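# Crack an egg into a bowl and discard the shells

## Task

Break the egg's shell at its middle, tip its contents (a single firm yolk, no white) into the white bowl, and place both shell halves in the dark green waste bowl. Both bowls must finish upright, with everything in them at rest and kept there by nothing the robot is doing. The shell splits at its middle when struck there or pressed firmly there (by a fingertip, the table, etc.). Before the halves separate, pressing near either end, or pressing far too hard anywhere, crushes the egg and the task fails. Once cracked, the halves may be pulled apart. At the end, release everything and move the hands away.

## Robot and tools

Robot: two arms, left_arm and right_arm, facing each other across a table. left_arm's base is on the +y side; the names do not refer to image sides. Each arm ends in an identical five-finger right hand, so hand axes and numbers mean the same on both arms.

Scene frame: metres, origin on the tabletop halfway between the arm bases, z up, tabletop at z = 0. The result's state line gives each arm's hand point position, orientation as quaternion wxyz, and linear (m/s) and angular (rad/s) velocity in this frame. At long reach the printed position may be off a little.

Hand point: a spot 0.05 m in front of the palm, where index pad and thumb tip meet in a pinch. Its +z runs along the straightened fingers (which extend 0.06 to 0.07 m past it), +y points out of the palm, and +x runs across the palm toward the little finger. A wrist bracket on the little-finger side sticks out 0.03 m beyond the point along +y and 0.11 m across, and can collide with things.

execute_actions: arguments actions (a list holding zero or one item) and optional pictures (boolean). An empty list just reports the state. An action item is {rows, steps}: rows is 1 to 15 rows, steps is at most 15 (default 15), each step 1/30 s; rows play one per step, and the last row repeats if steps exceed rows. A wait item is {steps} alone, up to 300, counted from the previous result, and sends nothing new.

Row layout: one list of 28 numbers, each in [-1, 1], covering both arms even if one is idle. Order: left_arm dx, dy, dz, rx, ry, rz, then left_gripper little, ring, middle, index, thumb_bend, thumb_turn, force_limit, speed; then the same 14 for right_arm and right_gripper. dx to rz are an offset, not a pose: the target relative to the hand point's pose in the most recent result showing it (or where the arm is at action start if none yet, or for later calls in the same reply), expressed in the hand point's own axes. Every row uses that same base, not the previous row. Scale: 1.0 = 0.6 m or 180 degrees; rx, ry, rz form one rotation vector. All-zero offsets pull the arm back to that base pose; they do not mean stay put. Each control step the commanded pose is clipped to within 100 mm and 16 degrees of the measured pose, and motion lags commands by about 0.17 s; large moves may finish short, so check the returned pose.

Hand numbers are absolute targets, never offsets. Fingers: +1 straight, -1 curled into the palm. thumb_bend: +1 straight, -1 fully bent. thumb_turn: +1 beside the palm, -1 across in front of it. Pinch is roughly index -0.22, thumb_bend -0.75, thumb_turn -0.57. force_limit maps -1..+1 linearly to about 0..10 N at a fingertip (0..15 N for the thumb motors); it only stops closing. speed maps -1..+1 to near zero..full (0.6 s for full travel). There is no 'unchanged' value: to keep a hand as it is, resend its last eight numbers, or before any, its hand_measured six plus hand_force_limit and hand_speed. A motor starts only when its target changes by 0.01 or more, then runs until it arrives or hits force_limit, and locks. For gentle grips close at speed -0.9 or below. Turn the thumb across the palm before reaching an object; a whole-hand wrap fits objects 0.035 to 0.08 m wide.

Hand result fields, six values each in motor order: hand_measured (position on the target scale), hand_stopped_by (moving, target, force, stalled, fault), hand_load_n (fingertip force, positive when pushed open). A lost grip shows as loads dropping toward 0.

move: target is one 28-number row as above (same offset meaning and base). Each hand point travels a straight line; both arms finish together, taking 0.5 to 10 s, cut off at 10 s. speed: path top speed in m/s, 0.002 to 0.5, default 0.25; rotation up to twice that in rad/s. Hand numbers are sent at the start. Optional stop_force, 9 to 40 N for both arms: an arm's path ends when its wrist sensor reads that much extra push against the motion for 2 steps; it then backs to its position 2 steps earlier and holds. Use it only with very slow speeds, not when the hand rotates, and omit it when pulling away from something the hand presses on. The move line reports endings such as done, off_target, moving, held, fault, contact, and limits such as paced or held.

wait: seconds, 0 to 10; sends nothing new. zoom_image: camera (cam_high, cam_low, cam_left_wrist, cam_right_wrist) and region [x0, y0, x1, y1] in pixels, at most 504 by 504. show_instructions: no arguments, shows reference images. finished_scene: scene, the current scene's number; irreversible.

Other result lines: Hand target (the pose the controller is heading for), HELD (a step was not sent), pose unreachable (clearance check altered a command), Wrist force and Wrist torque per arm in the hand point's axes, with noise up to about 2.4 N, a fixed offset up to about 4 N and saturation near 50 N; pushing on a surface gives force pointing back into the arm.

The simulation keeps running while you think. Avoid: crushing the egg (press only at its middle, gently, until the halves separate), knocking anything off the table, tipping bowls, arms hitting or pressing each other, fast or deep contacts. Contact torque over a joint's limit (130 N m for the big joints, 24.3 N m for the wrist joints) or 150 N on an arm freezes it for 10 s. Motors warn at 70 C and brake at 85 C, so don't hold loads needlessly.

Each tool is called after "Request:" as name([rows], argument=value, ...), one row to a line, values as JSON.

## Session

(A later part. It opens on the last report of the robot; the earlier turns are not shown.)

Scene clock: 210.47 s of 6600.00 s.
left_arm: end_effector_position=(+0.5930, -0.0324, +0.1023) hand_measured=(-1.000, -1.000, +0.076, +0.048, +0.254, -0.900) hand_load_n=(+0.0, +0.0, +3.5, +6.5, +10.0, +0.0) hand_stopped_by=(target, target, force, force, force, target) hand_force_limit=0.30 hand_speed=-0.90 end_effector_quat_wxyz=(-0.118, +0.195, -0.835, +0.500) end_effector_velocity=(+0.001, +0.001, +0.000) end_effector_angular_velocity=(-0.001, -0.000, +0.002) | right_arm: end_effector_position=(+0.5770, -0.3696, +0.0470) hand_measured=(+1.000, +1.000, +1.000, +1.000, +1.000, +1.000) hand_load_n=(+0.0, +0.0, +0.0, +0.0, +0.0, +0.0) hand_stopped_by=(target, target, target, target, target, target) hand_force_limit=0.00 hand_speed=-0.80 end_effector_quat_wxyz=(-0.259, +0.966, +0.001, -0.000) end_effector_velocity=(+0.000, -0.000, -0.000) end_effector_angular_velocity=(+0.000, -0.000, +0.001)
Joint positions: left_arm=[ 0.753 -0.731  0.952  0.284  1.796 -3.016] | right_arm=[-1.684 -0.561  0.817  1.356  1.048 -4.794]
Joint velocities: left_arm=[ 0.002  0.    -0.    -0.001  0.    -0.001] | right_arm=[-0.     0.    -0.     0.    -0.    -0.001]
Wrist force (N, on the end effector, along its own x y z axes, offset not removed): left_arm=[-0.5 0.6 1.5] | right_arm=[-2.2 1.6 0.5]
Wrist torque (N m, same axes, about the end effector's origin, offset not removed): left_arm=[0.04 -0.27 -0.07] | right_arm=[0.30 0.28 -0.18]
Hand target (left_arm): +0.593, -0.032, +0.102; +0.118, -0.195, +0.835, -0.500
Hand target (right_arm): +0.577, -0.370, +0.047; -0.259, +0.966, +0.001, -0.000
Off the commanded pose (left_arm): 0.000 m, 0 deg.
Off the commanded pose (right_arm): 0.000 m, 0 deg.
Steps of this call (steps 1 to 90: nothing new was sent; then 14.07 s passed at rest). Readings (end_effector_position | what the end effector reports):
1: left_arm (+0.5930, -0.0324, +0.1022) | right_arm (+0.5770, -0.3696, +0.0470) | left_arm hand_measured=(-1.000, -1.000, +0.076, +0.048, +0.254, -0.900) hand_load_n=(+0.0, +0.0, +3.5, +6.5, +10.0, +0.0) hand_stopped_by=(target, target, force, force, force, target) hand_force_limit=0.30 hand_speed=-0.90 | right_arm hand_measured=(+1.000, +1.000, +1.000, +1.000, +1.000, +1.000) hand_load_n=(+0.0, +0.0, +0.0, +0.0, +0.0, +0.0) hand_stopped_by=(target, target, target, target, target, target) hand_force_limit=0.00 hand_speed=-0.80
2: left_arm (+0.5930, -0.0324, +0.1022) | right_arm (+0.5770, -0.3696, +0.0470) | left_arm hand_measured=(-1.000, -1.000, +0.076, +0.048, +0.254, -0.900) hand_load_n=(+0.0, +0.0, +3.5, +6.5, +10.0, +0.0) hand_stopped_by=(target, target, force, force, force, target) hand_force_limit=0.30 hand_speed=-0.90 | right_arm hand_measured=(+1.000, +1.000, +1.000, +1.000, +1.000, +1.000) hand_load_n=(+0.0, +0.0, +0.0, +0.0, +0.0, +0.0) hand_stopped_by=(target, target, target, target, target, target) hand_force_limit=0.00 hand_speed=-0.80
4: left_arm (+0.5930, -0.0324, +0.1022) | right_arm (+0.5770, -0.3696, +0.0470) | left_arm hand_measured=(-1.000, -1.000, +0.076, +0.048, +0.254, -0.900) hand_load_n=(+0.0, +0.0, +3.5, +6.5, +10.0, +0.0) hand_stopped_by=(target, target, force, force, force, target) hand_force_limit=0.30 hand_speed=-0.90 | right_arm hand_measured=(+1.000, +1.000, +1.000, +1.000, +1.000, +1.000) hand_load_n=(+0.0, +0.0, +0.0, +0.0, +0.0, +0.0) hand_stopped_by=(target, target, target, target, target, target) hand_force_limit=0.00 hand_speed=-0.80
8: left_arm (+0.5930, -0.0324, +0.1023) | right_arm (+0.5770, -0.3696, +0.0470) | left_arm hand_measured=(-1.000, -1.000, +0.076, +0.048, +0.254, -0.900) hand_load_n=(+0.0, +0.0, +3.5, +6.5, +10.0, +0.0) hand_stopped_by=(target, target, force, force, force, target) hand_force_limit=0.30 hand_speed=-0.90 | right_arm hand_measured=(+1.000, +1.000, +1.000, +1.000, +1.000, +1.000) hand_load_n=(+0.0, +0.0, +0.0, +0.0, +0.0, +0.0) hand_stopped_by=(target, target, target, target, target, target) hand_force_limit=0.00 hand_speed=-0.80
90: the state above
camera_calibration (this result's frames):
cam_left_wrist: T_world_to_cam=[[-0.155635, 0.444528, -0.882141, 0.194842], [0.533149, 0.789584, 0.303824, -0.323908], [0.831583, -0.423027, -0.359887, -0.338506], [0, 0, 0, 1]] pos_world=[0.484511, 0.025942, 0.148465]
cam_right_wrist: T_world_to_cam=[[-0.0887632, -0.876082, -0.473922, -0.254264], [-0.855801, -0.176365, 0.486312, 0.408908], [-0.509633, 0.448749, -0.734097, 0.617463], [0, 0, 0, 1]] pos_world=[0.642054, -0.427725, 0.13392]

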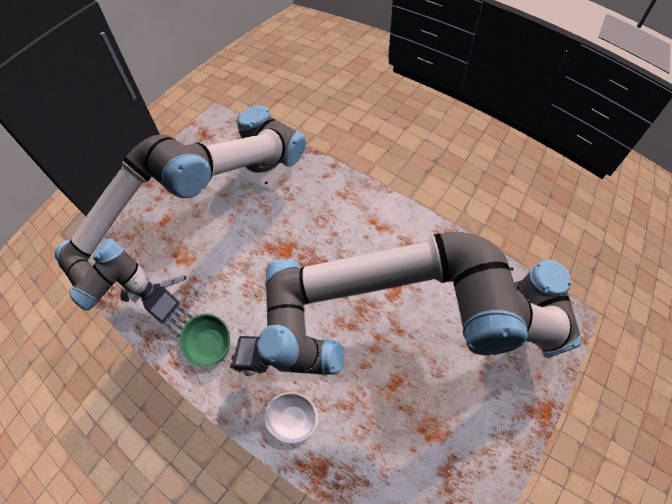

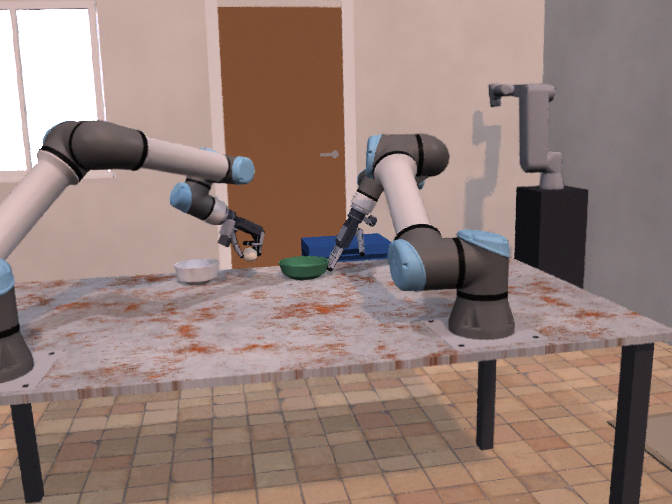

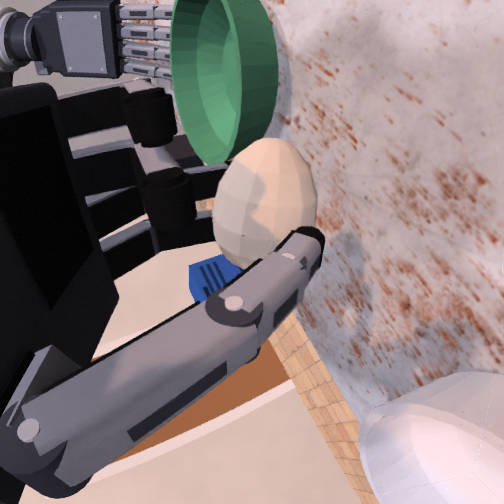

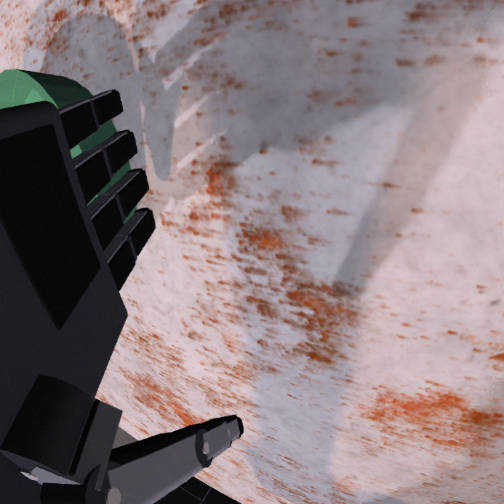

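Request:
move(target=[0.1647,0.0940,-0.1762,0,-0.238,-0.127,-1,-1,-0.3,-0.3,-0.4,-0.9,0.3,-0.9, 0,-0.1732,0.10,0,0,0,1,1,1,1,1,1,0,-0.8], speed=0.06)

Scene clock: 223.63 s of 6600.00 s.
left_arm: end_effector_position=(+0.4513, +0.0307, +0.1020) hand_measured=(-1.000, -1.000, +0.076, +0.048, +0.254, -0.900) hand_load_n=(+0.0, +0.0, +3.5, +6.5, +10.0, +0.0) hand_stopped_by=(target, target, force, force, force, target) hand_force_limit=0.30 hand_speed=-0.90 end_effector_quat_wxyz=(-0.314, +0.521, -0.681, +0.408) end_effector_velocity=(-0.001, +0.001, -0.000) end_effector_angular_velocity=(+0.002, +0.001, +0.007) | right_arm: end_effector_position=(+0.5768, -0.2498, +0.0472) hand_measured=(+1.000, +1.000, +1.000, +1.000, +1.000, +1.000) hand_load_n=(+0.0, +0.0, -1.5, +0.0, +0.0, +0.0) hand_stopped_by=(target, target, target, target, target, target) hand_force_limit=0.00 hand_speed=-0.80 end_effector_quat_wxyz=(-0.259, +0.966, +0.001, +0.000) end_effector_velocity=(+0.000, +0.001, +0.000) end_effector_angular_velocity=(+0.000, -0.001, -0.000)
Joint positions: left_arm=[ 0.368 -0.914  1.317  0.356  0.751 -3.747] | right_arm=[-1.5   -0.475  0.618  1.361  1.05  -4.581]
Joint velocities: left_arm=[-0.003  0.003 -0.003  0.009 -0.007 -0.011] | right_arm=[ 0.001  0.001 -0.004  0.001  0.     0.002]
Wrist force (N, on the end effector, along its own x y z axes, offset not removed): left_arm=[0.0 -1.4 2.0] | right_arm=[-2.2 1.6 0.3]
Wrist torque (N m, same axes, about the end effector's origin, offset not removed): left_arm=[-0.33 -0.24 -0.04] | right_arm=[-0.01 0.17 -0.19]
Hand target (left_arm): +0.451, +0.031, +0.102; +0.314, -0.521, +0.680, -0.408
Hand target (right_arm): +0.577, -0.250, +0.047; -0.259, +0.966, +0.001, +0.000
Off the commanded pose (left_arm): 0.000 m, 0 deg.
Off the commanded pose (right_arm): 0.000 m, 0 deg.
After step 90, 2.80 s passed at rest.
move: done
camera_calibration (this result's frames):
cam_left_wrist: T_world_to_cam=[[-0.434922, 0.176962, -0.882909, 0.278802], [-0.238941, 0.92267, 0.302633, 0.0464606], [0.868188, 0.342584, -0.359006, -0.234157], [0, 0, 0, 1]] pos_world=[0.335651, -0.0119865, 0.148033]
cam_right_wrist: T_world_to_cam=[[-0.088762, -0.876092, -0.473902, -0.14918], [-0.855889, -0.176278, 0.486189, 0.429855], [-0.509485, 0.448763, -0.734191, 0.563661], [0, 0, 0, 1]] pos_world=[0.641844, -0.307872, 0.134148]

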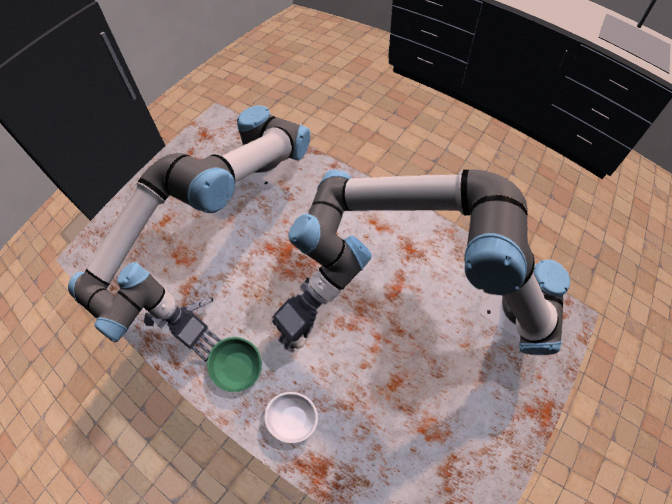

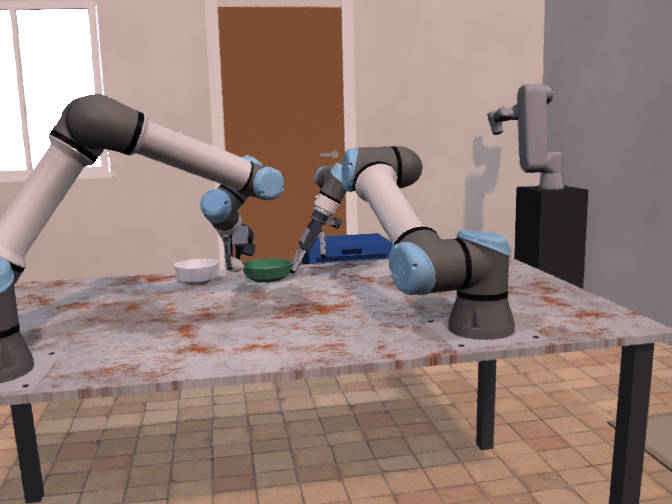

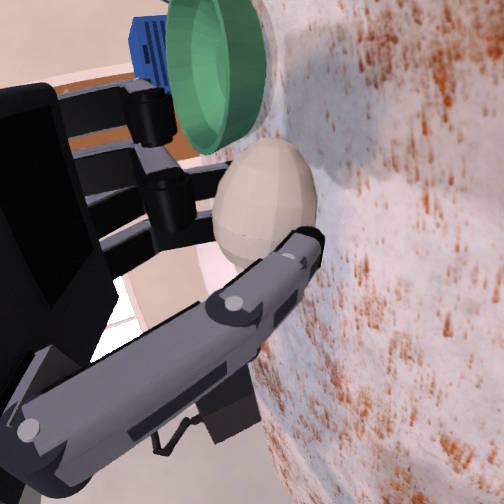

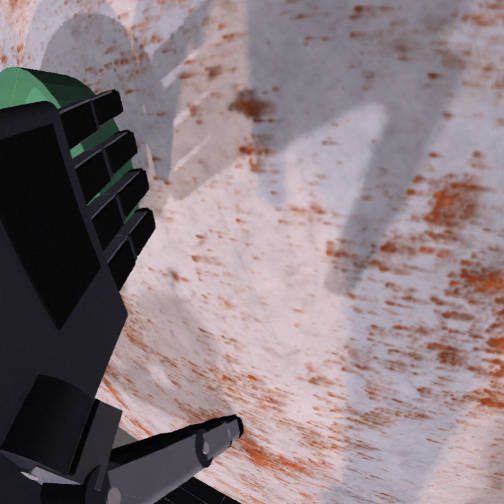

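Request:
move(target=[0,0.0910,0.0486,0,0,0,-1,-1,-0.3,-0.3,-0.4,-0.9,0.3,-0.9, 0,0.0555,-0.0705,0,0,0,1,1,1,1,1,1,0,-0.8], speed=0.04, stop_force=9)

Scene clock: 239.90 s of 6600.00 s.
left_arm: end_effector_position=(+0.4514, +0.0307, +0.0402) hand_measured=(-1.000, -1.000, +0.076, +0.048, +0.254, -0.900) hand_load_n=(+0.0, +0.0, +3.5, +6.5, +10.0, +0.0) hand_stopped_by=(target, target, force, force, force, target) hand_force_limit=0.30 hand_speed=-0.90 end_effector_quat_wxyz=(-0.314, +0.521, -0.681, +0.408) end_effector_velocity=(-0.001, -0.001, -0.001) end_effector_angular_velocity=(+0.000, +0.000, -0.002) | right_arm: end_effector_position=(+0.5768, -0.2997, +0.0671) hand_measured=(+1.000, +1.000, +1.000, +1.000, +1.000, +1.000) hand_load_n=(+0.0, +0.0, +0.0, +0.0, +0.0, +0.0) hand_stopped_by=(target, target, target, target, target, target) hand_force_limit=0.00 hand_speed=-0.80 end_effector_quat_wxyz=(-0.259, +0.966, +0.001, +0.000) end_effector_velocity=(-0.000, -0.001, -0.001) end_effector_angular_velocity=(-0.000, +0.001, +0.000)
Joint positions: left_arm=[ 0.368 -0.847  1.375  0.231  0.751 -3.746] | right_arm=[-1.576 -0.536  0.698  1.386  1.047 -4.668]
Joint velocities: left_arm=[-0.002  0.002  0.001 -0.002  0.     0.   ] | right_arm=[-0.002  0.     0.002 -0.     0.    -0.002]
Wrist force (N, on the end effector, along its own x y z axes, offset not removed): left_arm=[0.4 1.7 1.5] | right_arm=[-2.2 1.5 0.3]
Wrist torque (N m, same axes, about the end effector's origin, offset not removed): left_arm=[0.08 -0.32 -0.04] | right_arm=[0.31 0.20 -0.18]
Hand target (left_arm): +0.451, +0.031, +0.040; +0.314, -0.521, +0.681, -0.408
Hand target (right_arm): +0.577, -0.300, +0.067; -0.259, +0.966, +0.001, +0.000
Off the commanded pose (left_arm): 0.000 m, 0 deg.
Off the commanded pose (right_arm): 0.000 m, 0 deg.
After step 90, 11.40 s passed at rest.
move: done
camera_calibration (this result's frames):
cam_left_wrist: T_world_to_cam=[[-0.43493, 0.17695, -0.882907, 0.224299], [-0.238949, 0.92267, 0.302628, 0.0651505], [0.868182, 0.342592, -0.359014, -0.256497], [0, 0, 0, 1]] pos_world=[0.335808, -0.0119282, 0.0862321]
cam_right_wrist: T_world_to_cam=[[-0.0887661, -0.876091, -0.473904, -0.183483], [-0.85585, -0.17631, 0.486246, 0.411412], [-0.50955, 0.448753, -0.734153, 0.600673], [0, 0, 0, 1]] pos_world=[0.641893, -0.357765, 0.153985]

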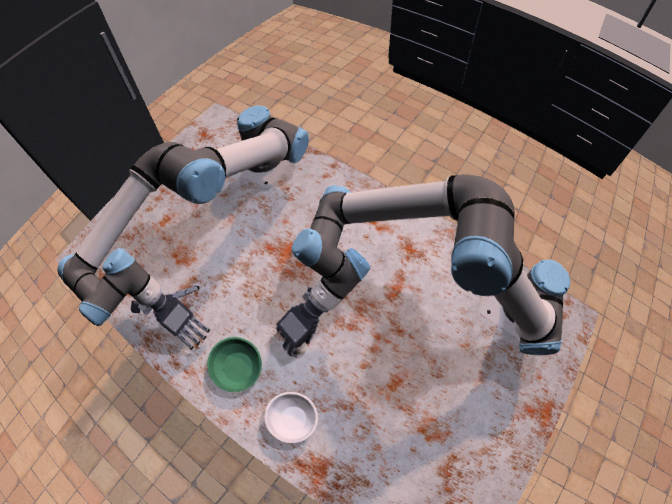

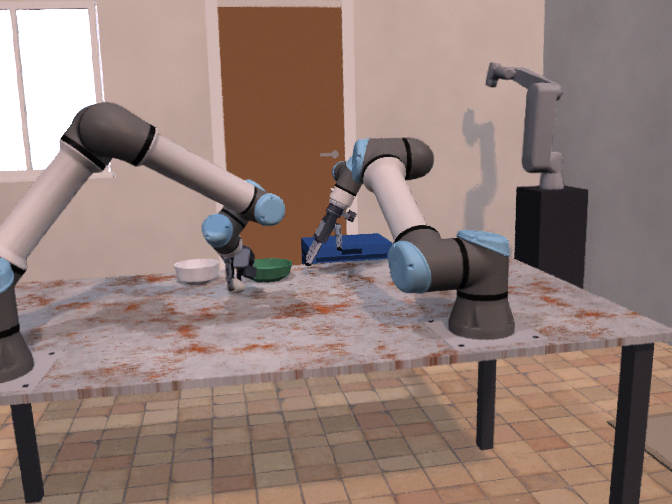

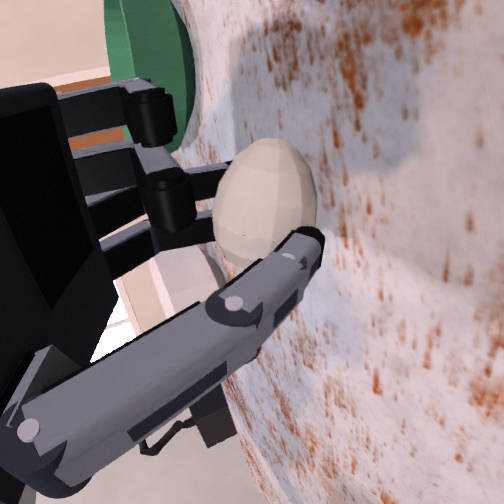

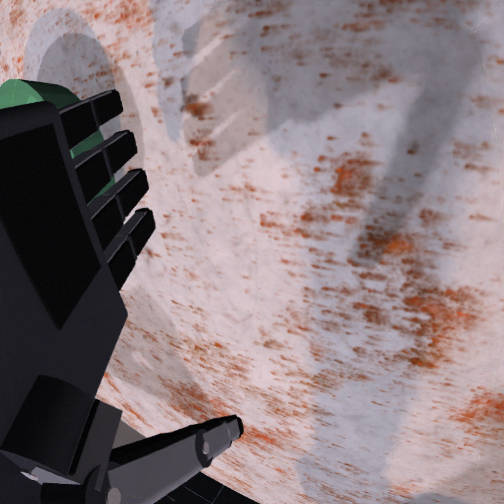

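Request:
move(target=[0,0.0044,0.0024,0,0,0,-1,-1,-0.3,-0.3,-0.4,-0.9,0.3,-0.9, -0.2947,-0.1203,-0.1093,0,0.0833,0.1443,-1,-1,-1,1,-1,1,0.5,0], speed=0.1)

Scene clock: 258.40 s of 6600.00 s.
left_arm: end_effector_position=(+0.4515, +0.0307, +0.0371) hand_measured=(-1.000, -1.000, +0.076, +0.048, +0.254, -0.900) hand_load_n=(+0.0, +0.0, +3.5, +6.5, +10.0, +0.0) hand_stopped_by=(target, target, force, force, force, target) hand_force_limit=0.30 hand_speed=-0.90 end_effector_quat_wxyz=(-0.314, +0.521, -0.681, +0.408) end_effector_velocity=(+0.000, +0.000, +0.000) end_effector_angular_velocity=(+0.001, -0.000, +0.000) | right_arm: end_effector_position=(+0.3997, -0.2705, +0.1594) hand_measured=(-1.000, -1.000, -1.000, +1.000, -1.000, +1.000) hand_load_n=(+0.0, +0.0, +0.0, +0.0, +0.0, +0.0) hand_stopped_by=(target, target, target, target, target, target) hand_force_limit=0.50 hand_speed=0.00 end_effector_quat_wxyz=(+0.251, -0.933, +0.249, -0.067) end_effector_velocity=(-0.000, +0.000, +0.001) end_effector_angular_velocity=(+0.000, -0.003, -0.004)
Joint positions: left_arm=[ 0.368 -0.843  1.377  0.225  0.751 -3.746] | right_arm=[-1.503 -1.169  1.467  0.943  1.155 -4.008]
Joint velocities: left_arm=[ 0.001  0.    -0.    -0.    -0.     0.001] | right_arm=[ 0.001 -0.005  0.002 -0.002  0.002  0.004]
Wrist force (N, on the end effector, along its own x y z axes, offset not removed): left_arm=[0.4 1.4 0.5] | right_arm=[-2.6 0.3 1.1]
Wrist torque (N m, same axes, about the end effector's origin, offset not removed): left_arm=[0.12 -0.26 0.06] | right_arm=[0.06 0.25 -0.24]
Hand target (left_arm): +0.451, +0.031, +0.037; +0.314, -0.521, +0.681, -0.408
Hand target (right_arm): +0.400, -0.271, +0.159; -0.251, +0.933, -0.249, +0.067
Off the commanded pose (left_arm): 0.000 m, 0 deg.
Off the commanded pose (right_arm): 0.001 m, 0 deg.
After step 90, 12.47 s passed at rest.
move: done
camera_calibration (this result's frames):
cam_left_wrist: T_world_to_cam=[[-0.43493, 0.17695, -0.882907, 0.221659], [-0.238949, 0.92267, 0.302628, 0.0660722], [0.868182, 0.342592, -0.359014, -0.257605], [0, 0, 0, 1]] pos_world=[0.335841, -0.011932, 0.0832248]
cam_right_wrist: T_world_to_cam=[[-0.514951, -0.714109, -0.474208, 0.0842857], [-0.829216, 0.274727, 0.48675, 0.33134], [-0.217315, 0.643874, -0.733622, 0.501069], [0, 0, 0, 1]] pos_world=[0.427045, -0.353464, 0.246284]

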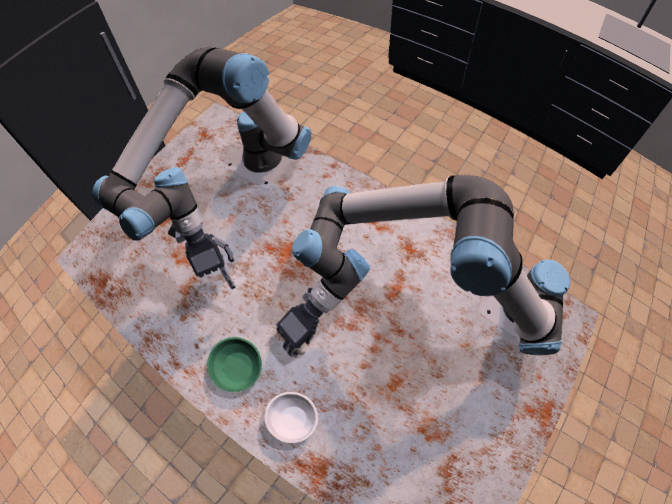

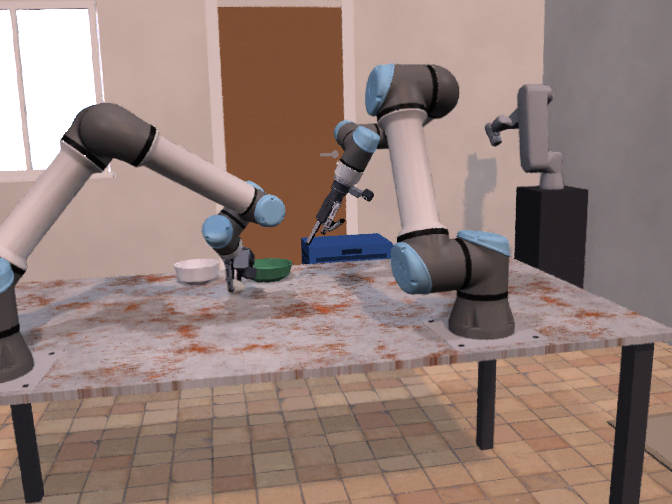

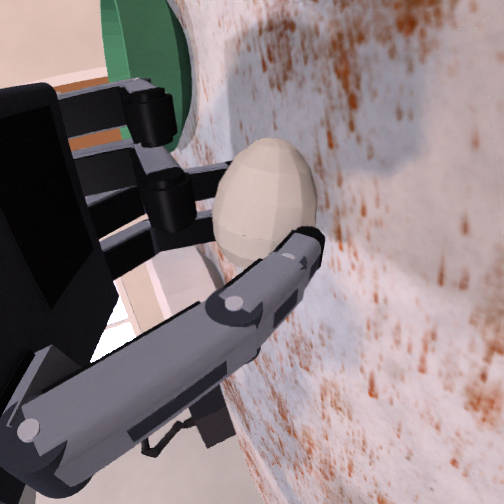

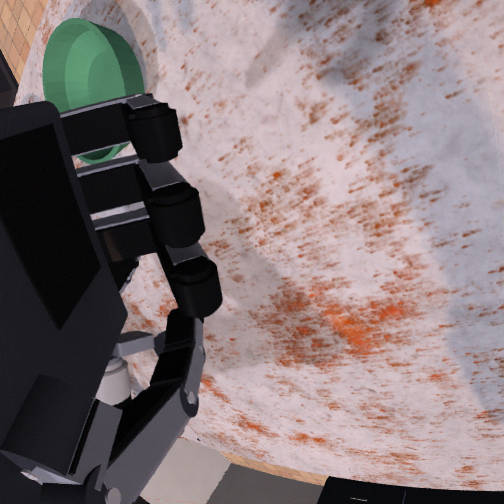

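Request:
execute_actions([
  {"rows":[[0,0,0,0,0,0,-1,-1,0.45,0.45,0.6,-0.9,0.3,-0.5, 0,0,0,0,0,0,-1,-1,-1,1,-1,1,0.5,0]],"steps":15},
])

Scene clock: 262.23 s of 6600.00 s.
left_arm: end_effector_position=(+0.4515, +0.0307, +0.0371) hand_measured=(-1.000, -1.000, +0.406, +0.378, +0.458, -0.900) hand_load_n=(+0.0, +0.0, +0.0, +0.0, +0.0, +0.0) hand_stopped_by=(target, target, moving, moving, moving, target) hand_force_limit=0.30 hand_speed=-0.50 end_effector_quat_wxyz=(-0.314, +0.521, -0.681, +0.408) end_effector_velocity=(+0.000, +0.000, -0.000) end_effector_angular_velocity=(+0.000, -0.000, +0.000) | right_arm: end_effector_position=(+0.3997, -0.2705, +0.1594) hand_measured=(-1.000, -1.000, -1.000, +1.000, -1.000, +1.000) hand_load_n=(+0.0, +0.0, +0.0, +0.0, +0.0, +0.0) hand_stopped_by=(target, target, target, target, target, target) hand_force_limit=0.50 hand_speed=0.00 end_effector_quat_wxyz=(+0.251, -0.933, +0.249, -0.067) end_effector_velocity=(+0.000, +0.000, +0.000) end_effector_angular_velocity=(+0.000, -0.001, -0.001)
Joint positions: left_arm=[ 0.368 -0.843  1.377  0.225  0.751 -3.746] | right_arm=[-1.503 -1.169  1.467  0.943  1.155 -4.008]
Joint velocities: left_arm=[ 0.001  0.     0.    -0.001  0.     0.001] | right_arm=[ 0.    -0.    -0.001 -0.     0.     0.001]
Wrist force (N, on the end effector, along its own x y z axes, offset not removed): left_arm=[-0.2 0.3 0.5] | right_arm=[-2.7 0.3 0.9]
Wrist torque (N m, same axes, about the end effector's origin, offset not removed): left_arm=[0.04 -0.09 -0.20] | right_arm=[0.12 0.31 -0.34]
Hand target (left_arm): +0.451, +0.031, +0.037; +0.314, -0.521, +0.681, -0.408
Hand target (right_arm): +0.400, -0.271, +0.159; -0.251, +0.933, -0.249, +0.067
Off the commanded pose (left_arm): 0.000 m, 0 deg.
Off the commanded pose (right_arm): 0.000 m, 0 deg.
Steps of this call (steps 1 to 90: nothing new was sent; then 0.33 s passed at rest; steps 91 to 105: all 15 steps of this action). Readings (end_effector_position | what the end effector reports):
91: left_arm (+0.4515, +0.0307, +0.0371) | right_arm (+0.3996, -0.2705, +0.1595) | left_arm hand_measured=(-1.000, -1.000, +0.076, +0.048, +0.254, -0.900) hand_load_n=(+0.0, +0.0, +3.5, +6.5, +10.0, +0.0) hand_stopped_by=(target, target, moving, moving, moving, target) hand_force_limit=0.30 hand_speed=-0.50 | right_arm hand_measured=(-1.000, -1.000, -1.000, +1.000, -1.000, +1.000) hand_load_n=(+0.0, +0.0, +0.0, +0.0, +0.0, +0.0) hand_stopped_by=(target, target, target, target, target, target) hand_force_limit=0.50 hand_speed=0.00
92: left_arm (+0.4515, +0.0307, +0.0371) | right_arm (+0.3996, -0.2705, +0.1595) | left_arm hand_measured=(-1.000, -1.000, +0.076, +0.048, +0.254, -0.900) hand_load_n=(+0.0, +0.0, +3.5, +6.5, +10.0, +0.0) hand_stopped_by=(target, target, moving, moving, moving, target) hand_force_limit=0.30 hand_speed=-0.50 | right_arm hand_measured=(-1.000, -1.000, -1.000, +1.000, -1.000, +1.000) hand_load_n=(+0.0, +0.0, +0.0, +0.0, +0.0, +0.0) hand_stopped_by=(target, target, target, target, target, target) hand_force_limit=0.50 hand_speed=0.00
94: left_arm (+0.4515, +0.0307, +0.0371) | right_arm (+0.3996, -0.2705, +0.1595) | left_arm hand_measured=(-1.000, -1.000, +0.100, +0.072, +0.266, -0.900) hand_load_n=(+0.0, +0.0, +0.0, +2.0, +2.0, +0.0) hand_stopped_by=(target, target, moving, moving, moving, target) hand_force_limit=0.30 hand_speed=-0.50 | right_arm hand_measured=(-1.000, -1.000, -1.000, +1.000, -1.000, +1.000) hand_load_n=(+0.0, +0.0, +0.0, +0.0, +0.0, +0.0) hand_stopped_by=(target, target, target, target, target, target) hand_force_limit=0.50 hand_speed=0.00
98: left_arm (+0.4515, +0.0307, +0.0371) | right_arm (+0.3996, -0.2705, +0.1594) | left_arm hand_measured=(-1.000, -1.000, +0.210, +0.182, +0.336, -0.900) hand_load_n=(+0.0, +0.0, +0.0, +0.0, +0.0, +0.0) hand_stopped_by=(target, target, moving, moving, moving, target) hand_force_limit=0.30 hand_speed=-0.50 | right_arm hand_measured=(-1.000, -1.000, -1.000, +1.000, -1.000, +1.000) hand_load_n=(+0.0, +0.0, +0.0, +0.0, +0.0, +0.0) hand_stopped_by=(target, target, target, target, target, target) hand_force_limit=0.50 hand_speed=0.00
105: the state above
camera_calibration (this result's frames):
cam_left_wrist: T_world_to_cam=[[-0.43493, 0.176951, -0.882907, 0.221657], [-0.238949, 0.92267, 0.302629, 0.0660724], [0.868182, 0.342592, -0.359014, -0.257605], [0, 0, 0, 1]] pos_world=[0.335841, -0.0119319, 0.0832232]
cam_right_wrist: T_world_to_cam=[[-0.514928, -0.714183, -0.474122, 0.0842229], [-0.829225, 0.274758, 0.486718, 0.331333], [-0.217337, 0.643779, -0.733699, 0.50105], [0, 0, 0, 1]] pos_world=[0.427015, -0.353451, 0.246285]

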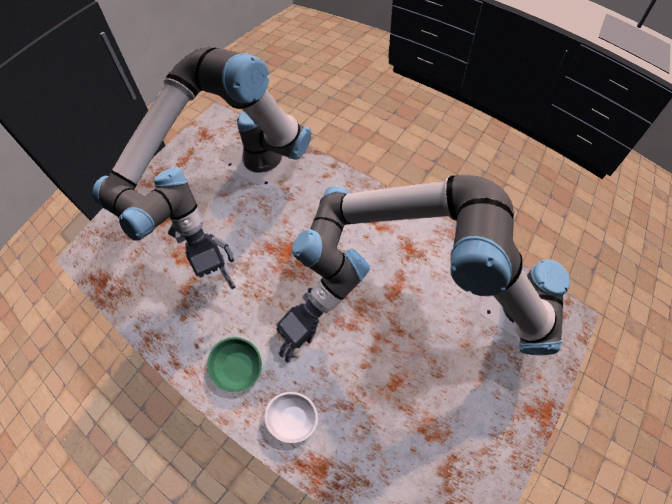

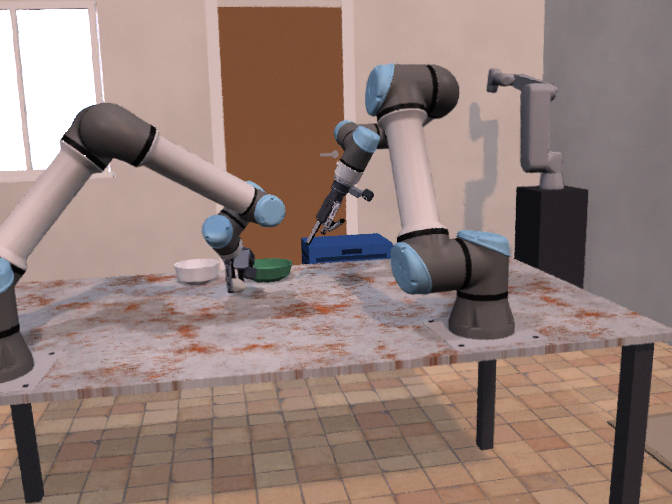

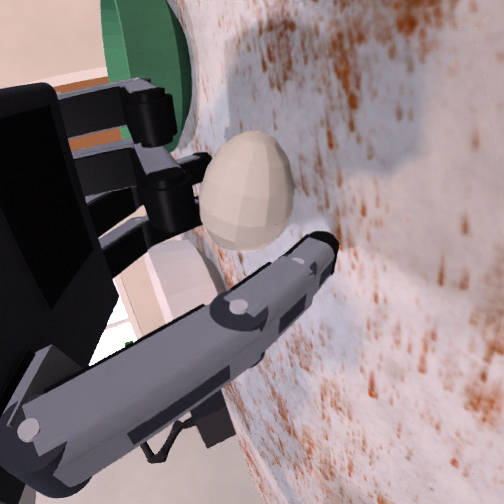

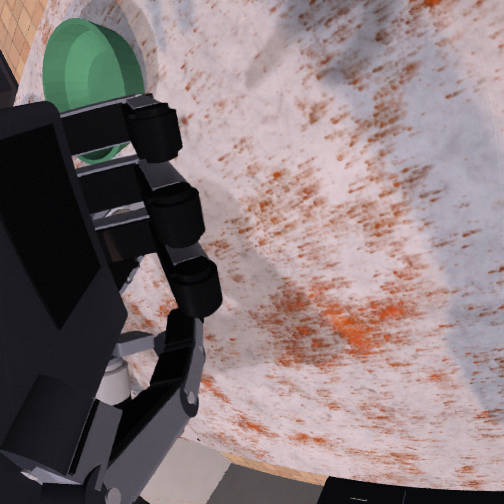

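Request:
move(target=[0,-0.1028,-0.0548,0,0,0,-1,-1,0.45,0.45,0.6,-0.9,0.3,-0.5, 0,0,0,0,0,0,-1,-1,-1,1,-1,1,0.5,0], speed=0.05)

Scene clock: 266.10 s of 6600.00 s.
left_arm: end_effector_position=(+0.4513, +0.0306, +0.1070) hand_measured=(-1.000, -1.000, +0.450, +0.450, +0.600, -0.900) hand_load_n=(+0.0, +0.0, +0.0, +0.0, +0.0, +0.0) hand_stopped_by=(target, target, target, target, target, target) hand_force_limit=0.30 hand_speed=-0.50 end_effector_quat_wxyz=(-0.314, +0.521, -0.681, +0.408) end_effector_velocity=(+0.000, -0.001, +0.001) end_effector_angular_velocity=(-0.003, -0.001, +0.001) | right_arm: end_effector_position=(+0.3997, -0.2706, +0.1594) hand_measured=(-1.000, -1.000, -1.000, +1.000, -1.000, +1.000) hand_load_n=(+0.0, +0.0, +0.0, +0.0, +0.0, +0.0) hand_stopped_by=(target, target, target, target, target, target) hand_force_limit=0.50 hand_speed=0.00 end_effector_quat_wxyz=(+0.251, -0.933, +0.249, -0.067) end_effector_velocity=(-0.000, -0.000, -0.001) end_effector_angular_velocity=(-0.001, +0.002, +0.001)
Joint positions: left_arm=[ 0.368 -0.918  1.312  0.366  0.751 -3.747] | right_arm=[-1.503 -1.169  1.467  0.943  1.155 -4.008]
Joint velocities: left_arm=[-0.    -0.001 -0.002  0.    -0.    -0.001] | right_arm=[-0.     0.001  0.     0.001  0.    -0.001]
Wrist force (N, on the end effector, along its own x y z axes, offset not removed): left_arm=[0.1 -1.0 1.1] | right_arm=[-1.5 1.1 1.1]
Wrist torque (N m, same axes, about the end effector's origin, offset not removed): left_arm=[-0.25 -0.23 -0.11] | right_arm=[0.18 0.12 -0.19]
Hand target (left_arm): +0.451, +0.031, +0.107; +0.314, -0.521, +0.681, -0.408
Hand target (right_arm): +0.400, -0.271, +0.159; -0.251, +0.933, -0.249, +0.067
Off the commanded pose (left_arm): 0.000 m, 0 deg.
Off the commanded pose (right_arm): 0.000 m, 0 deg.
move: done
camera_calibration (this result's frames):
cam_left_wrist: T_world_to_cam=[[-0.434921, 0.176963, -0.882909, 0.283262], [-0.238941, 0.92267, 0.302635, 0.0449754], [0.868189, 0.342585, -0.359004, -0.232405], [0, 0, 0, 1]] pos_world=[0.335714, -0.0120057, 0.153049]
cam_right_wrist: T_world_to_cam=[[-0.51497, -0.714138, -0.474143, 0.0842564], [-0.829212, 0.274803, 0.486714, 0.33138], [-0.217285, 0.643808, -0.733688, 0.501061], [0, 0, 0, 1]] pos_world=[0.427047, -0.353481, 0.246285]

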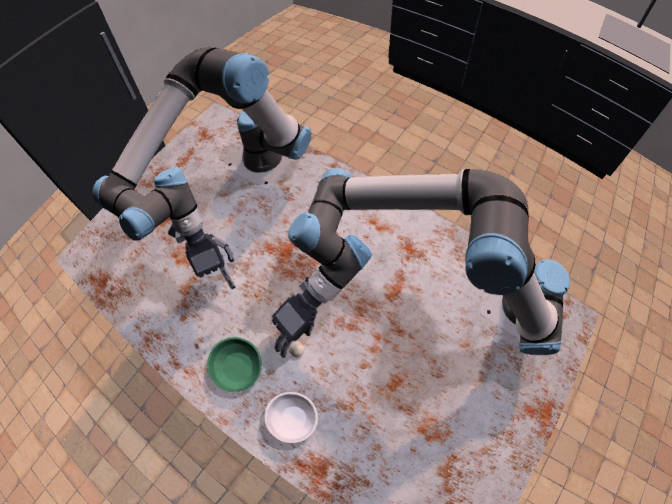

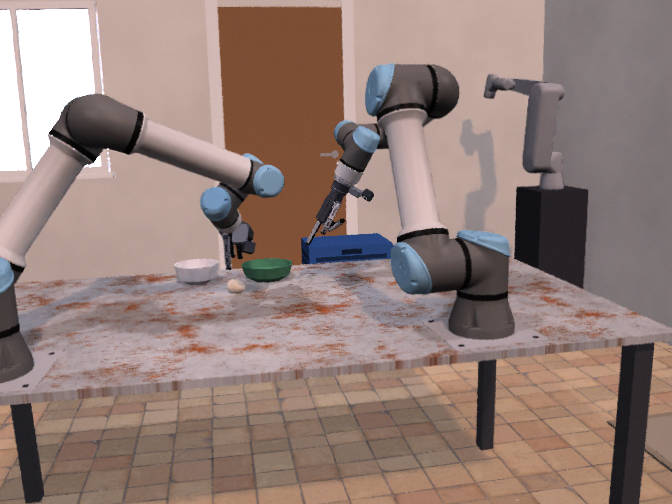

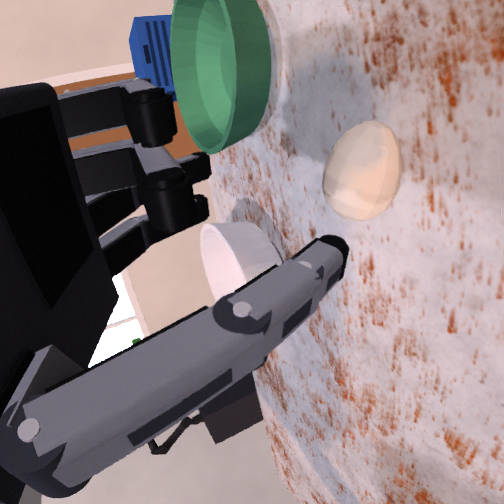

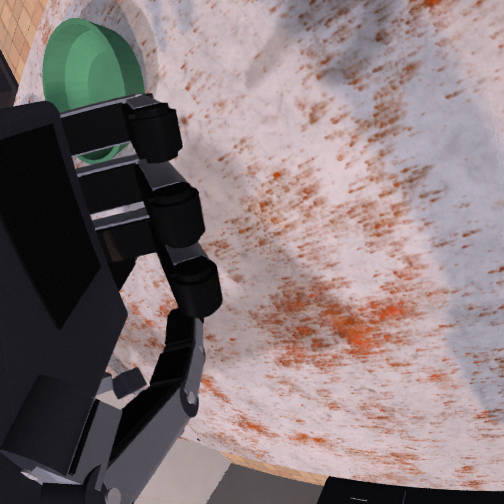

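Request:
move(target=[-0.183,0.0508,-0.070,0.010,0.216,-0.326,-1,-1,0.45,0.45,0.6,-0.9,0.3,-0.5, -0.1417,-0.2557,0.2235,0,0,0,-1,-1,-1,1,-1,1,0.5,0], speed=0.2)

Scene clock: 337.77 s of 6600.00 s.
left_arm: end_effector_position=(+0.4303, +0.1499, +0.1001) hand_measured=(-1.000, -1.000, +0.450, +0.450, +0.600, -0.900) hand_load_n=(+0.0, +0.0, +0.0, +0.0, +0.0, +0.0) hand_stopped_by=(target, target, target, target, target, target) hand_force_limit=0.30 hand_speed=-0.50 end_effector_quat_wxyz=(+0.148, +0.618, -0.400, +0.660) end_effector_velocity=(+0.000, +0.001, -0.001) end_effector_angular_velocity=(-0.009, +0.002, -0.000) | right_arm: end_effector_position=(+0.4257, -0.0551, +0.1206) hand_measured=(-1.000, -1.000, -1.000, +1.000, -1.000, +1.000) hand_load_n=(+0.0, +0.0, +0.0, +0.0, +0.0, +0.0) hand_stopped_by=(target, target, target, target, target, target) hand_force_limit=0.50 hand_speed=0.00 end_effector_quat_wxyz=(+0.251, -0.933, +0.249, -0.067) end_effector_velocity=(+0.001, +0.001, -0.000) end_effector_angular_velocity=(-0.001, +0.000, -0.000)
Joint positions: left_arm=[ 0.782 -1.297  2.175 -0.793  1.543 -4.361] | right_arm=[-1.119 -0.815  0.969  0.958  1.304 -3.632]
Joint velocities: left_arm=[ 0.004  0.003  0.005 -0.013  0.005 -0.007] | right_arm=[ 0.002  0.005 -0.008  0.003  0.001  0.002]
Wrist force (N, on the end effector, along its own x y z axes, offset not removed): left_arm=[-1.3 0.2 0.6] | right_arm=[-1.4 0.4 1.2]
Wrist torque (N m, same axes, about the end effector's origin, offset not removed): left_arm=[-0.09 0.06 -0.21] | right_arm=[0.16 0.07 -0.19]
Hand target (left_arm): +0.430, +0.150, +0.100; +0.149, +0.618, -0.400, +0.660
Hand target (right_arm): +0.426, -0.055, +0.121; -0.251, +0.933, -0.249, +0.067
Off the commanded pose (left_arm): 0.000 m, 0 deg.
Off the commanded pose (right_arm): 0.000 m, 0 deg.
After step 90, 65.17 s passed at rest.
move: done
camera_calibration (this result's frames):
cam_left_wrist: T_world_to_cam=[[-0.675903, -0.620638, -0.397447, 0.421679], [-0.198208, 0.672495, -0.713067, 0.0536503], [0.709837, -0.403187, -0.577556, -0.0556347], [0, 0, 0, 1]] pos_world=[0.335139, 0.203199, 0.173719]
cam_right_wrist: T_world_to_cam=[[-0.514891, -0.714056, -0.474353, 0.233132], [-0.829339, 0.274854, 0.486469, 0.312721], [-0.216988, 0.643878, -0.733715, 0.339336], [0, 0, 0, 1]] pos_world=[0.453022, -0.137974, 0.207433]

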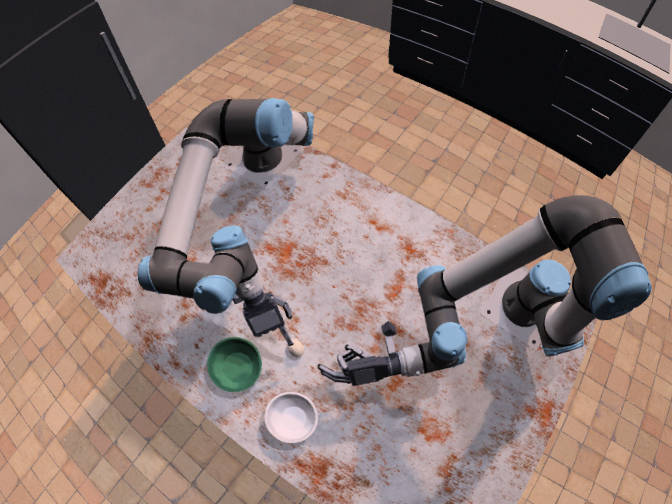

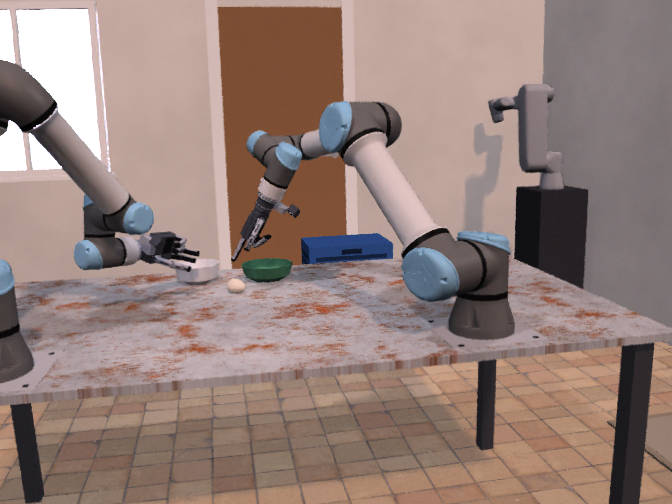

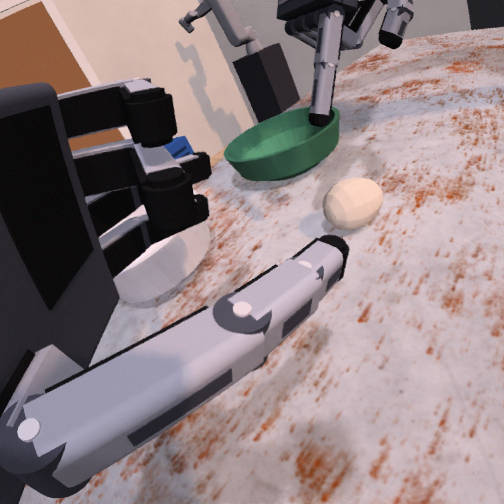

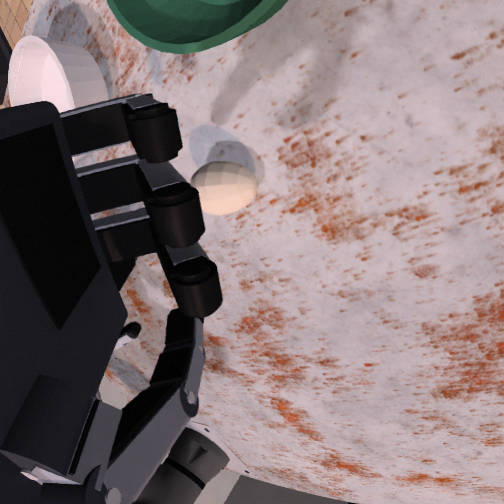

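Request:
zoom_image(camera="cam_right_wrist", region=[140,110,320,270])

Request:
zoom_image(camera="cam_high", region=[250,310,370,400])

Region (140, 110, 320, 270) of cam_right_wrist's 504x504 image, scaled by 2.800, with more detail than that image has.

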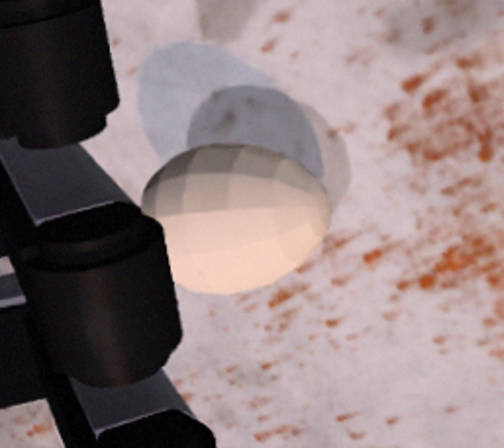

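Region (250, 310, 370, 400) of cam_high's 672x504 image, scaled by 4.200, with more detail than that image has; it fills the top 378 rows of this view, and the rest is white.

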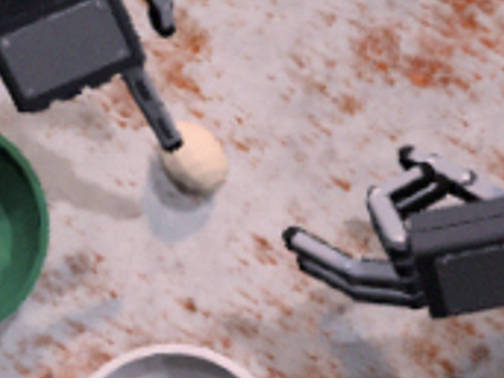

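Request:
move(target=[0,0,0,0,0,0,-1,-1,0.45,0.45,0.6,-0.9,0.3,-0.5, -0.008,0.037,0.047,0,0,0,-1,-1,-1,1,-1,1,0.5,0], speed=0.05)

Request:
zoom_image(camera="cam_left_wrist", region=[260,60,440,260])

Request:
zoom_image(camera="cam_low", region=[180,230,300,320])

Scene clock: 360.37 s of 6600.00 s.
left_arm: end_effector_position=(+0.4303, +0.1500, +0.1001) hand_measured=(-1.000, -1.000, +0.450, +0.450, +0.600, -0.900) hand_load_n=(+0.0, +0.0, +0.0, +0.0, +0.0, +0.0) hand_stopped_by=(target, target, target, target, target, target) hand_force_limit=0.30 hand_speed=-0.50 end_effector_quat_wxyz=(+0.148, +0.618, -0.400, +0.660) end_effector_velocity=(-0.000, -0.001, +0.001) end_effector_angular_velocity=(-0.002, +0.001, -0.001) | right_arm: end_effector_position=(+0.4190, -0.0571, +0.0851) hand_measured=(-1.000, -1.000, -1.000, +1.000, -1.000, +1.000) hand_load_n=(+0.0, +0.0, +0.0, +0.0, +0.0, +0.0) hand_stopped_by=(target, target, target, target, target, target) hand_force_limit=0.50 hand_speed=0.00 end_effector_quat_wxyz=(+0.251, -0.933, +0.249, -0.067) end_effector_velocity=(-0.000, -0.000, -0.001) end_effector_angular_velocity=(-0.000, +0.001, -0.000)
Joint positions: left_arm=[ 0.782 -1.297  2.175 -0.793  1.543 -4.361] | right_arm=[-1.117 -0.813  1.058  0.867  1.306 -3.63 ]
Joint velocities: left_arm=[-0.001 -0.    -0.001  0.     0.    -0.002] | right_arm=[-0.     0.     0.003 -0.003  0.     0.   ]
Wrist force (N, on the end effector, along its own x y z axes, offset not removed): left_arm=[-1.3 -0.1 2.5] | right_arm=[-3.3 0.5 1.0]
Wrist torque (N m, same axes, about the end effector's origin, offset not removed): left_arm=[-0.17 0.03 -0.08] | right_arm=[0.11 0.29 -0.31]
Hand target (left_arm): +0.430, +0.150, +0.100; +0.148, +0.618, -0.400, +0.660
Hand target (right_arm): +0.419, -0.057, +0.085; -0.251, +0.933, -0.249, +0.067
Off the commanded pose (left_arm): 0.000 m, 0 deg.
Off the commanded pose (right_arm): 0.000 m, 0 deg.
After step 90, 18.50 s passed at rest.
move: done
camera_calibration (this result's frames):
cam_left_wrist: T_world_to_cam=[[-0.675899, -0.620643, -0.397446, 0.421681], [-0.198216, 0.672494, -0.713065, 0.0536489], [0.709839, -0.40318, -0.57756, -0.0556384], [0, 0, 0, 1]] pos_world=[0.335142, 0.203203, 0.173716]
cam_right_wrist: T_world_to_cam=[[-0.514891, -0.714065, -0.474339, 0.211469], [-0.829336, 0.274855, 0.486473, 0.32498], [-0.216999, 0.643867, -0.733721, 0.313189], [0, 0, 0, 1]] pos_world=[0.446363, -0.139972, 0.172007]

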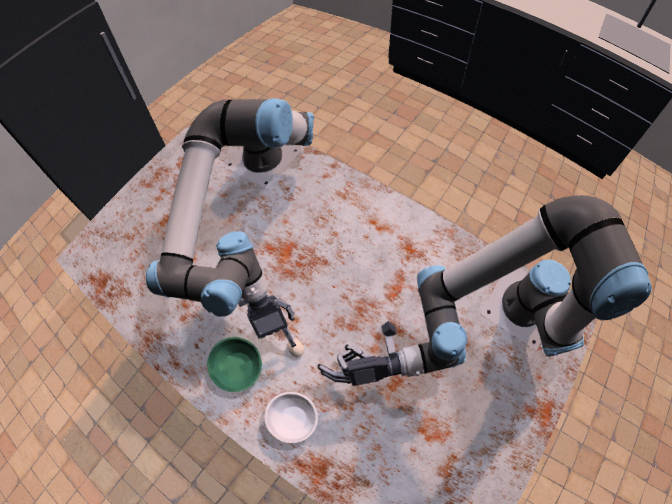

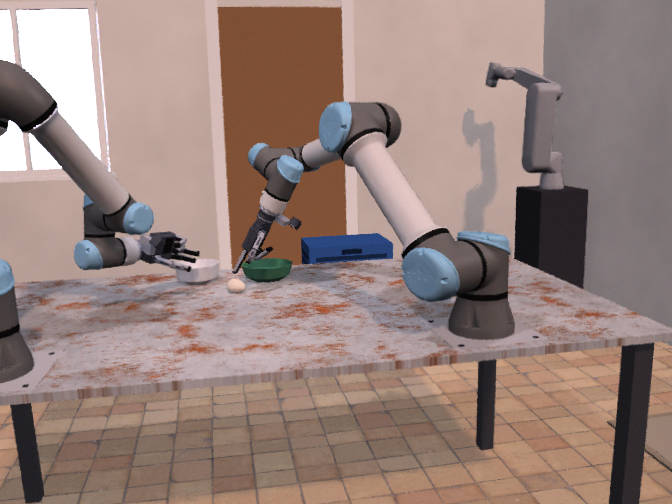

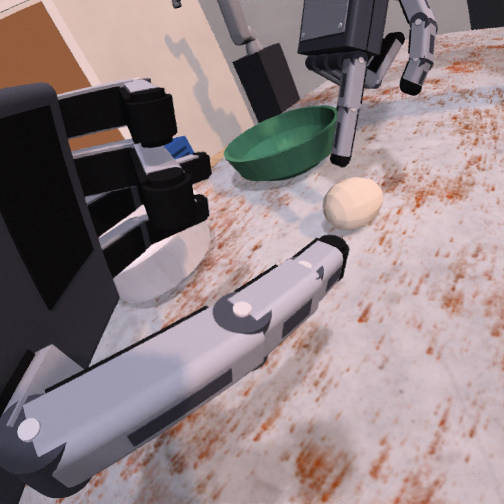

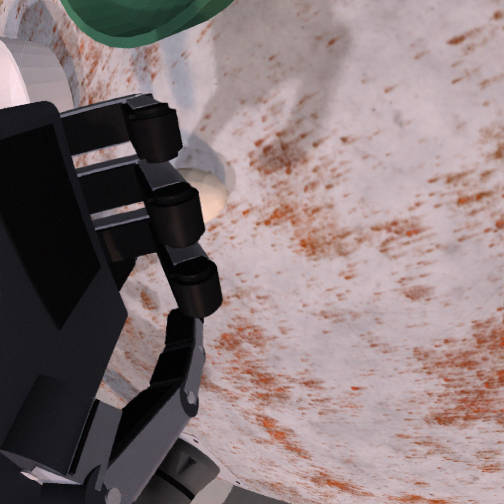

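Region (260, 60, 440, 260) of cam_left_wrist's 504x504 image, scaled by 2.520, with more detail than that image has; it fills the left 454 columns of this view, and the rest is white.

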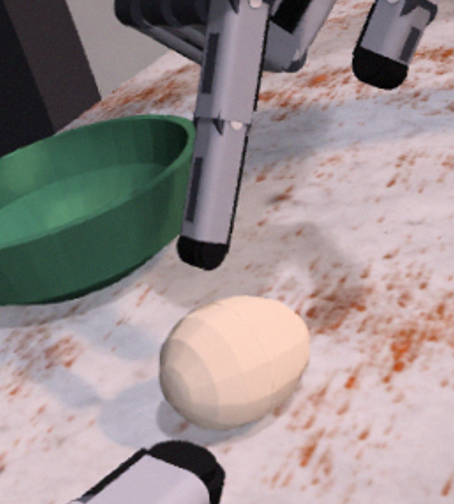

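Region (180, 230, 300, 320) of cam_low's 672x504 image, scaled by 4.200, with more detail than that image has; it fills the top 378 rows of this view, and the rest is white.

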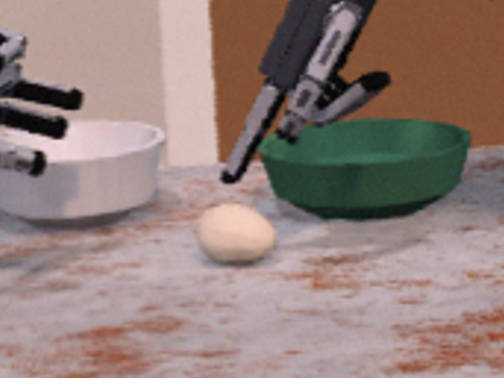

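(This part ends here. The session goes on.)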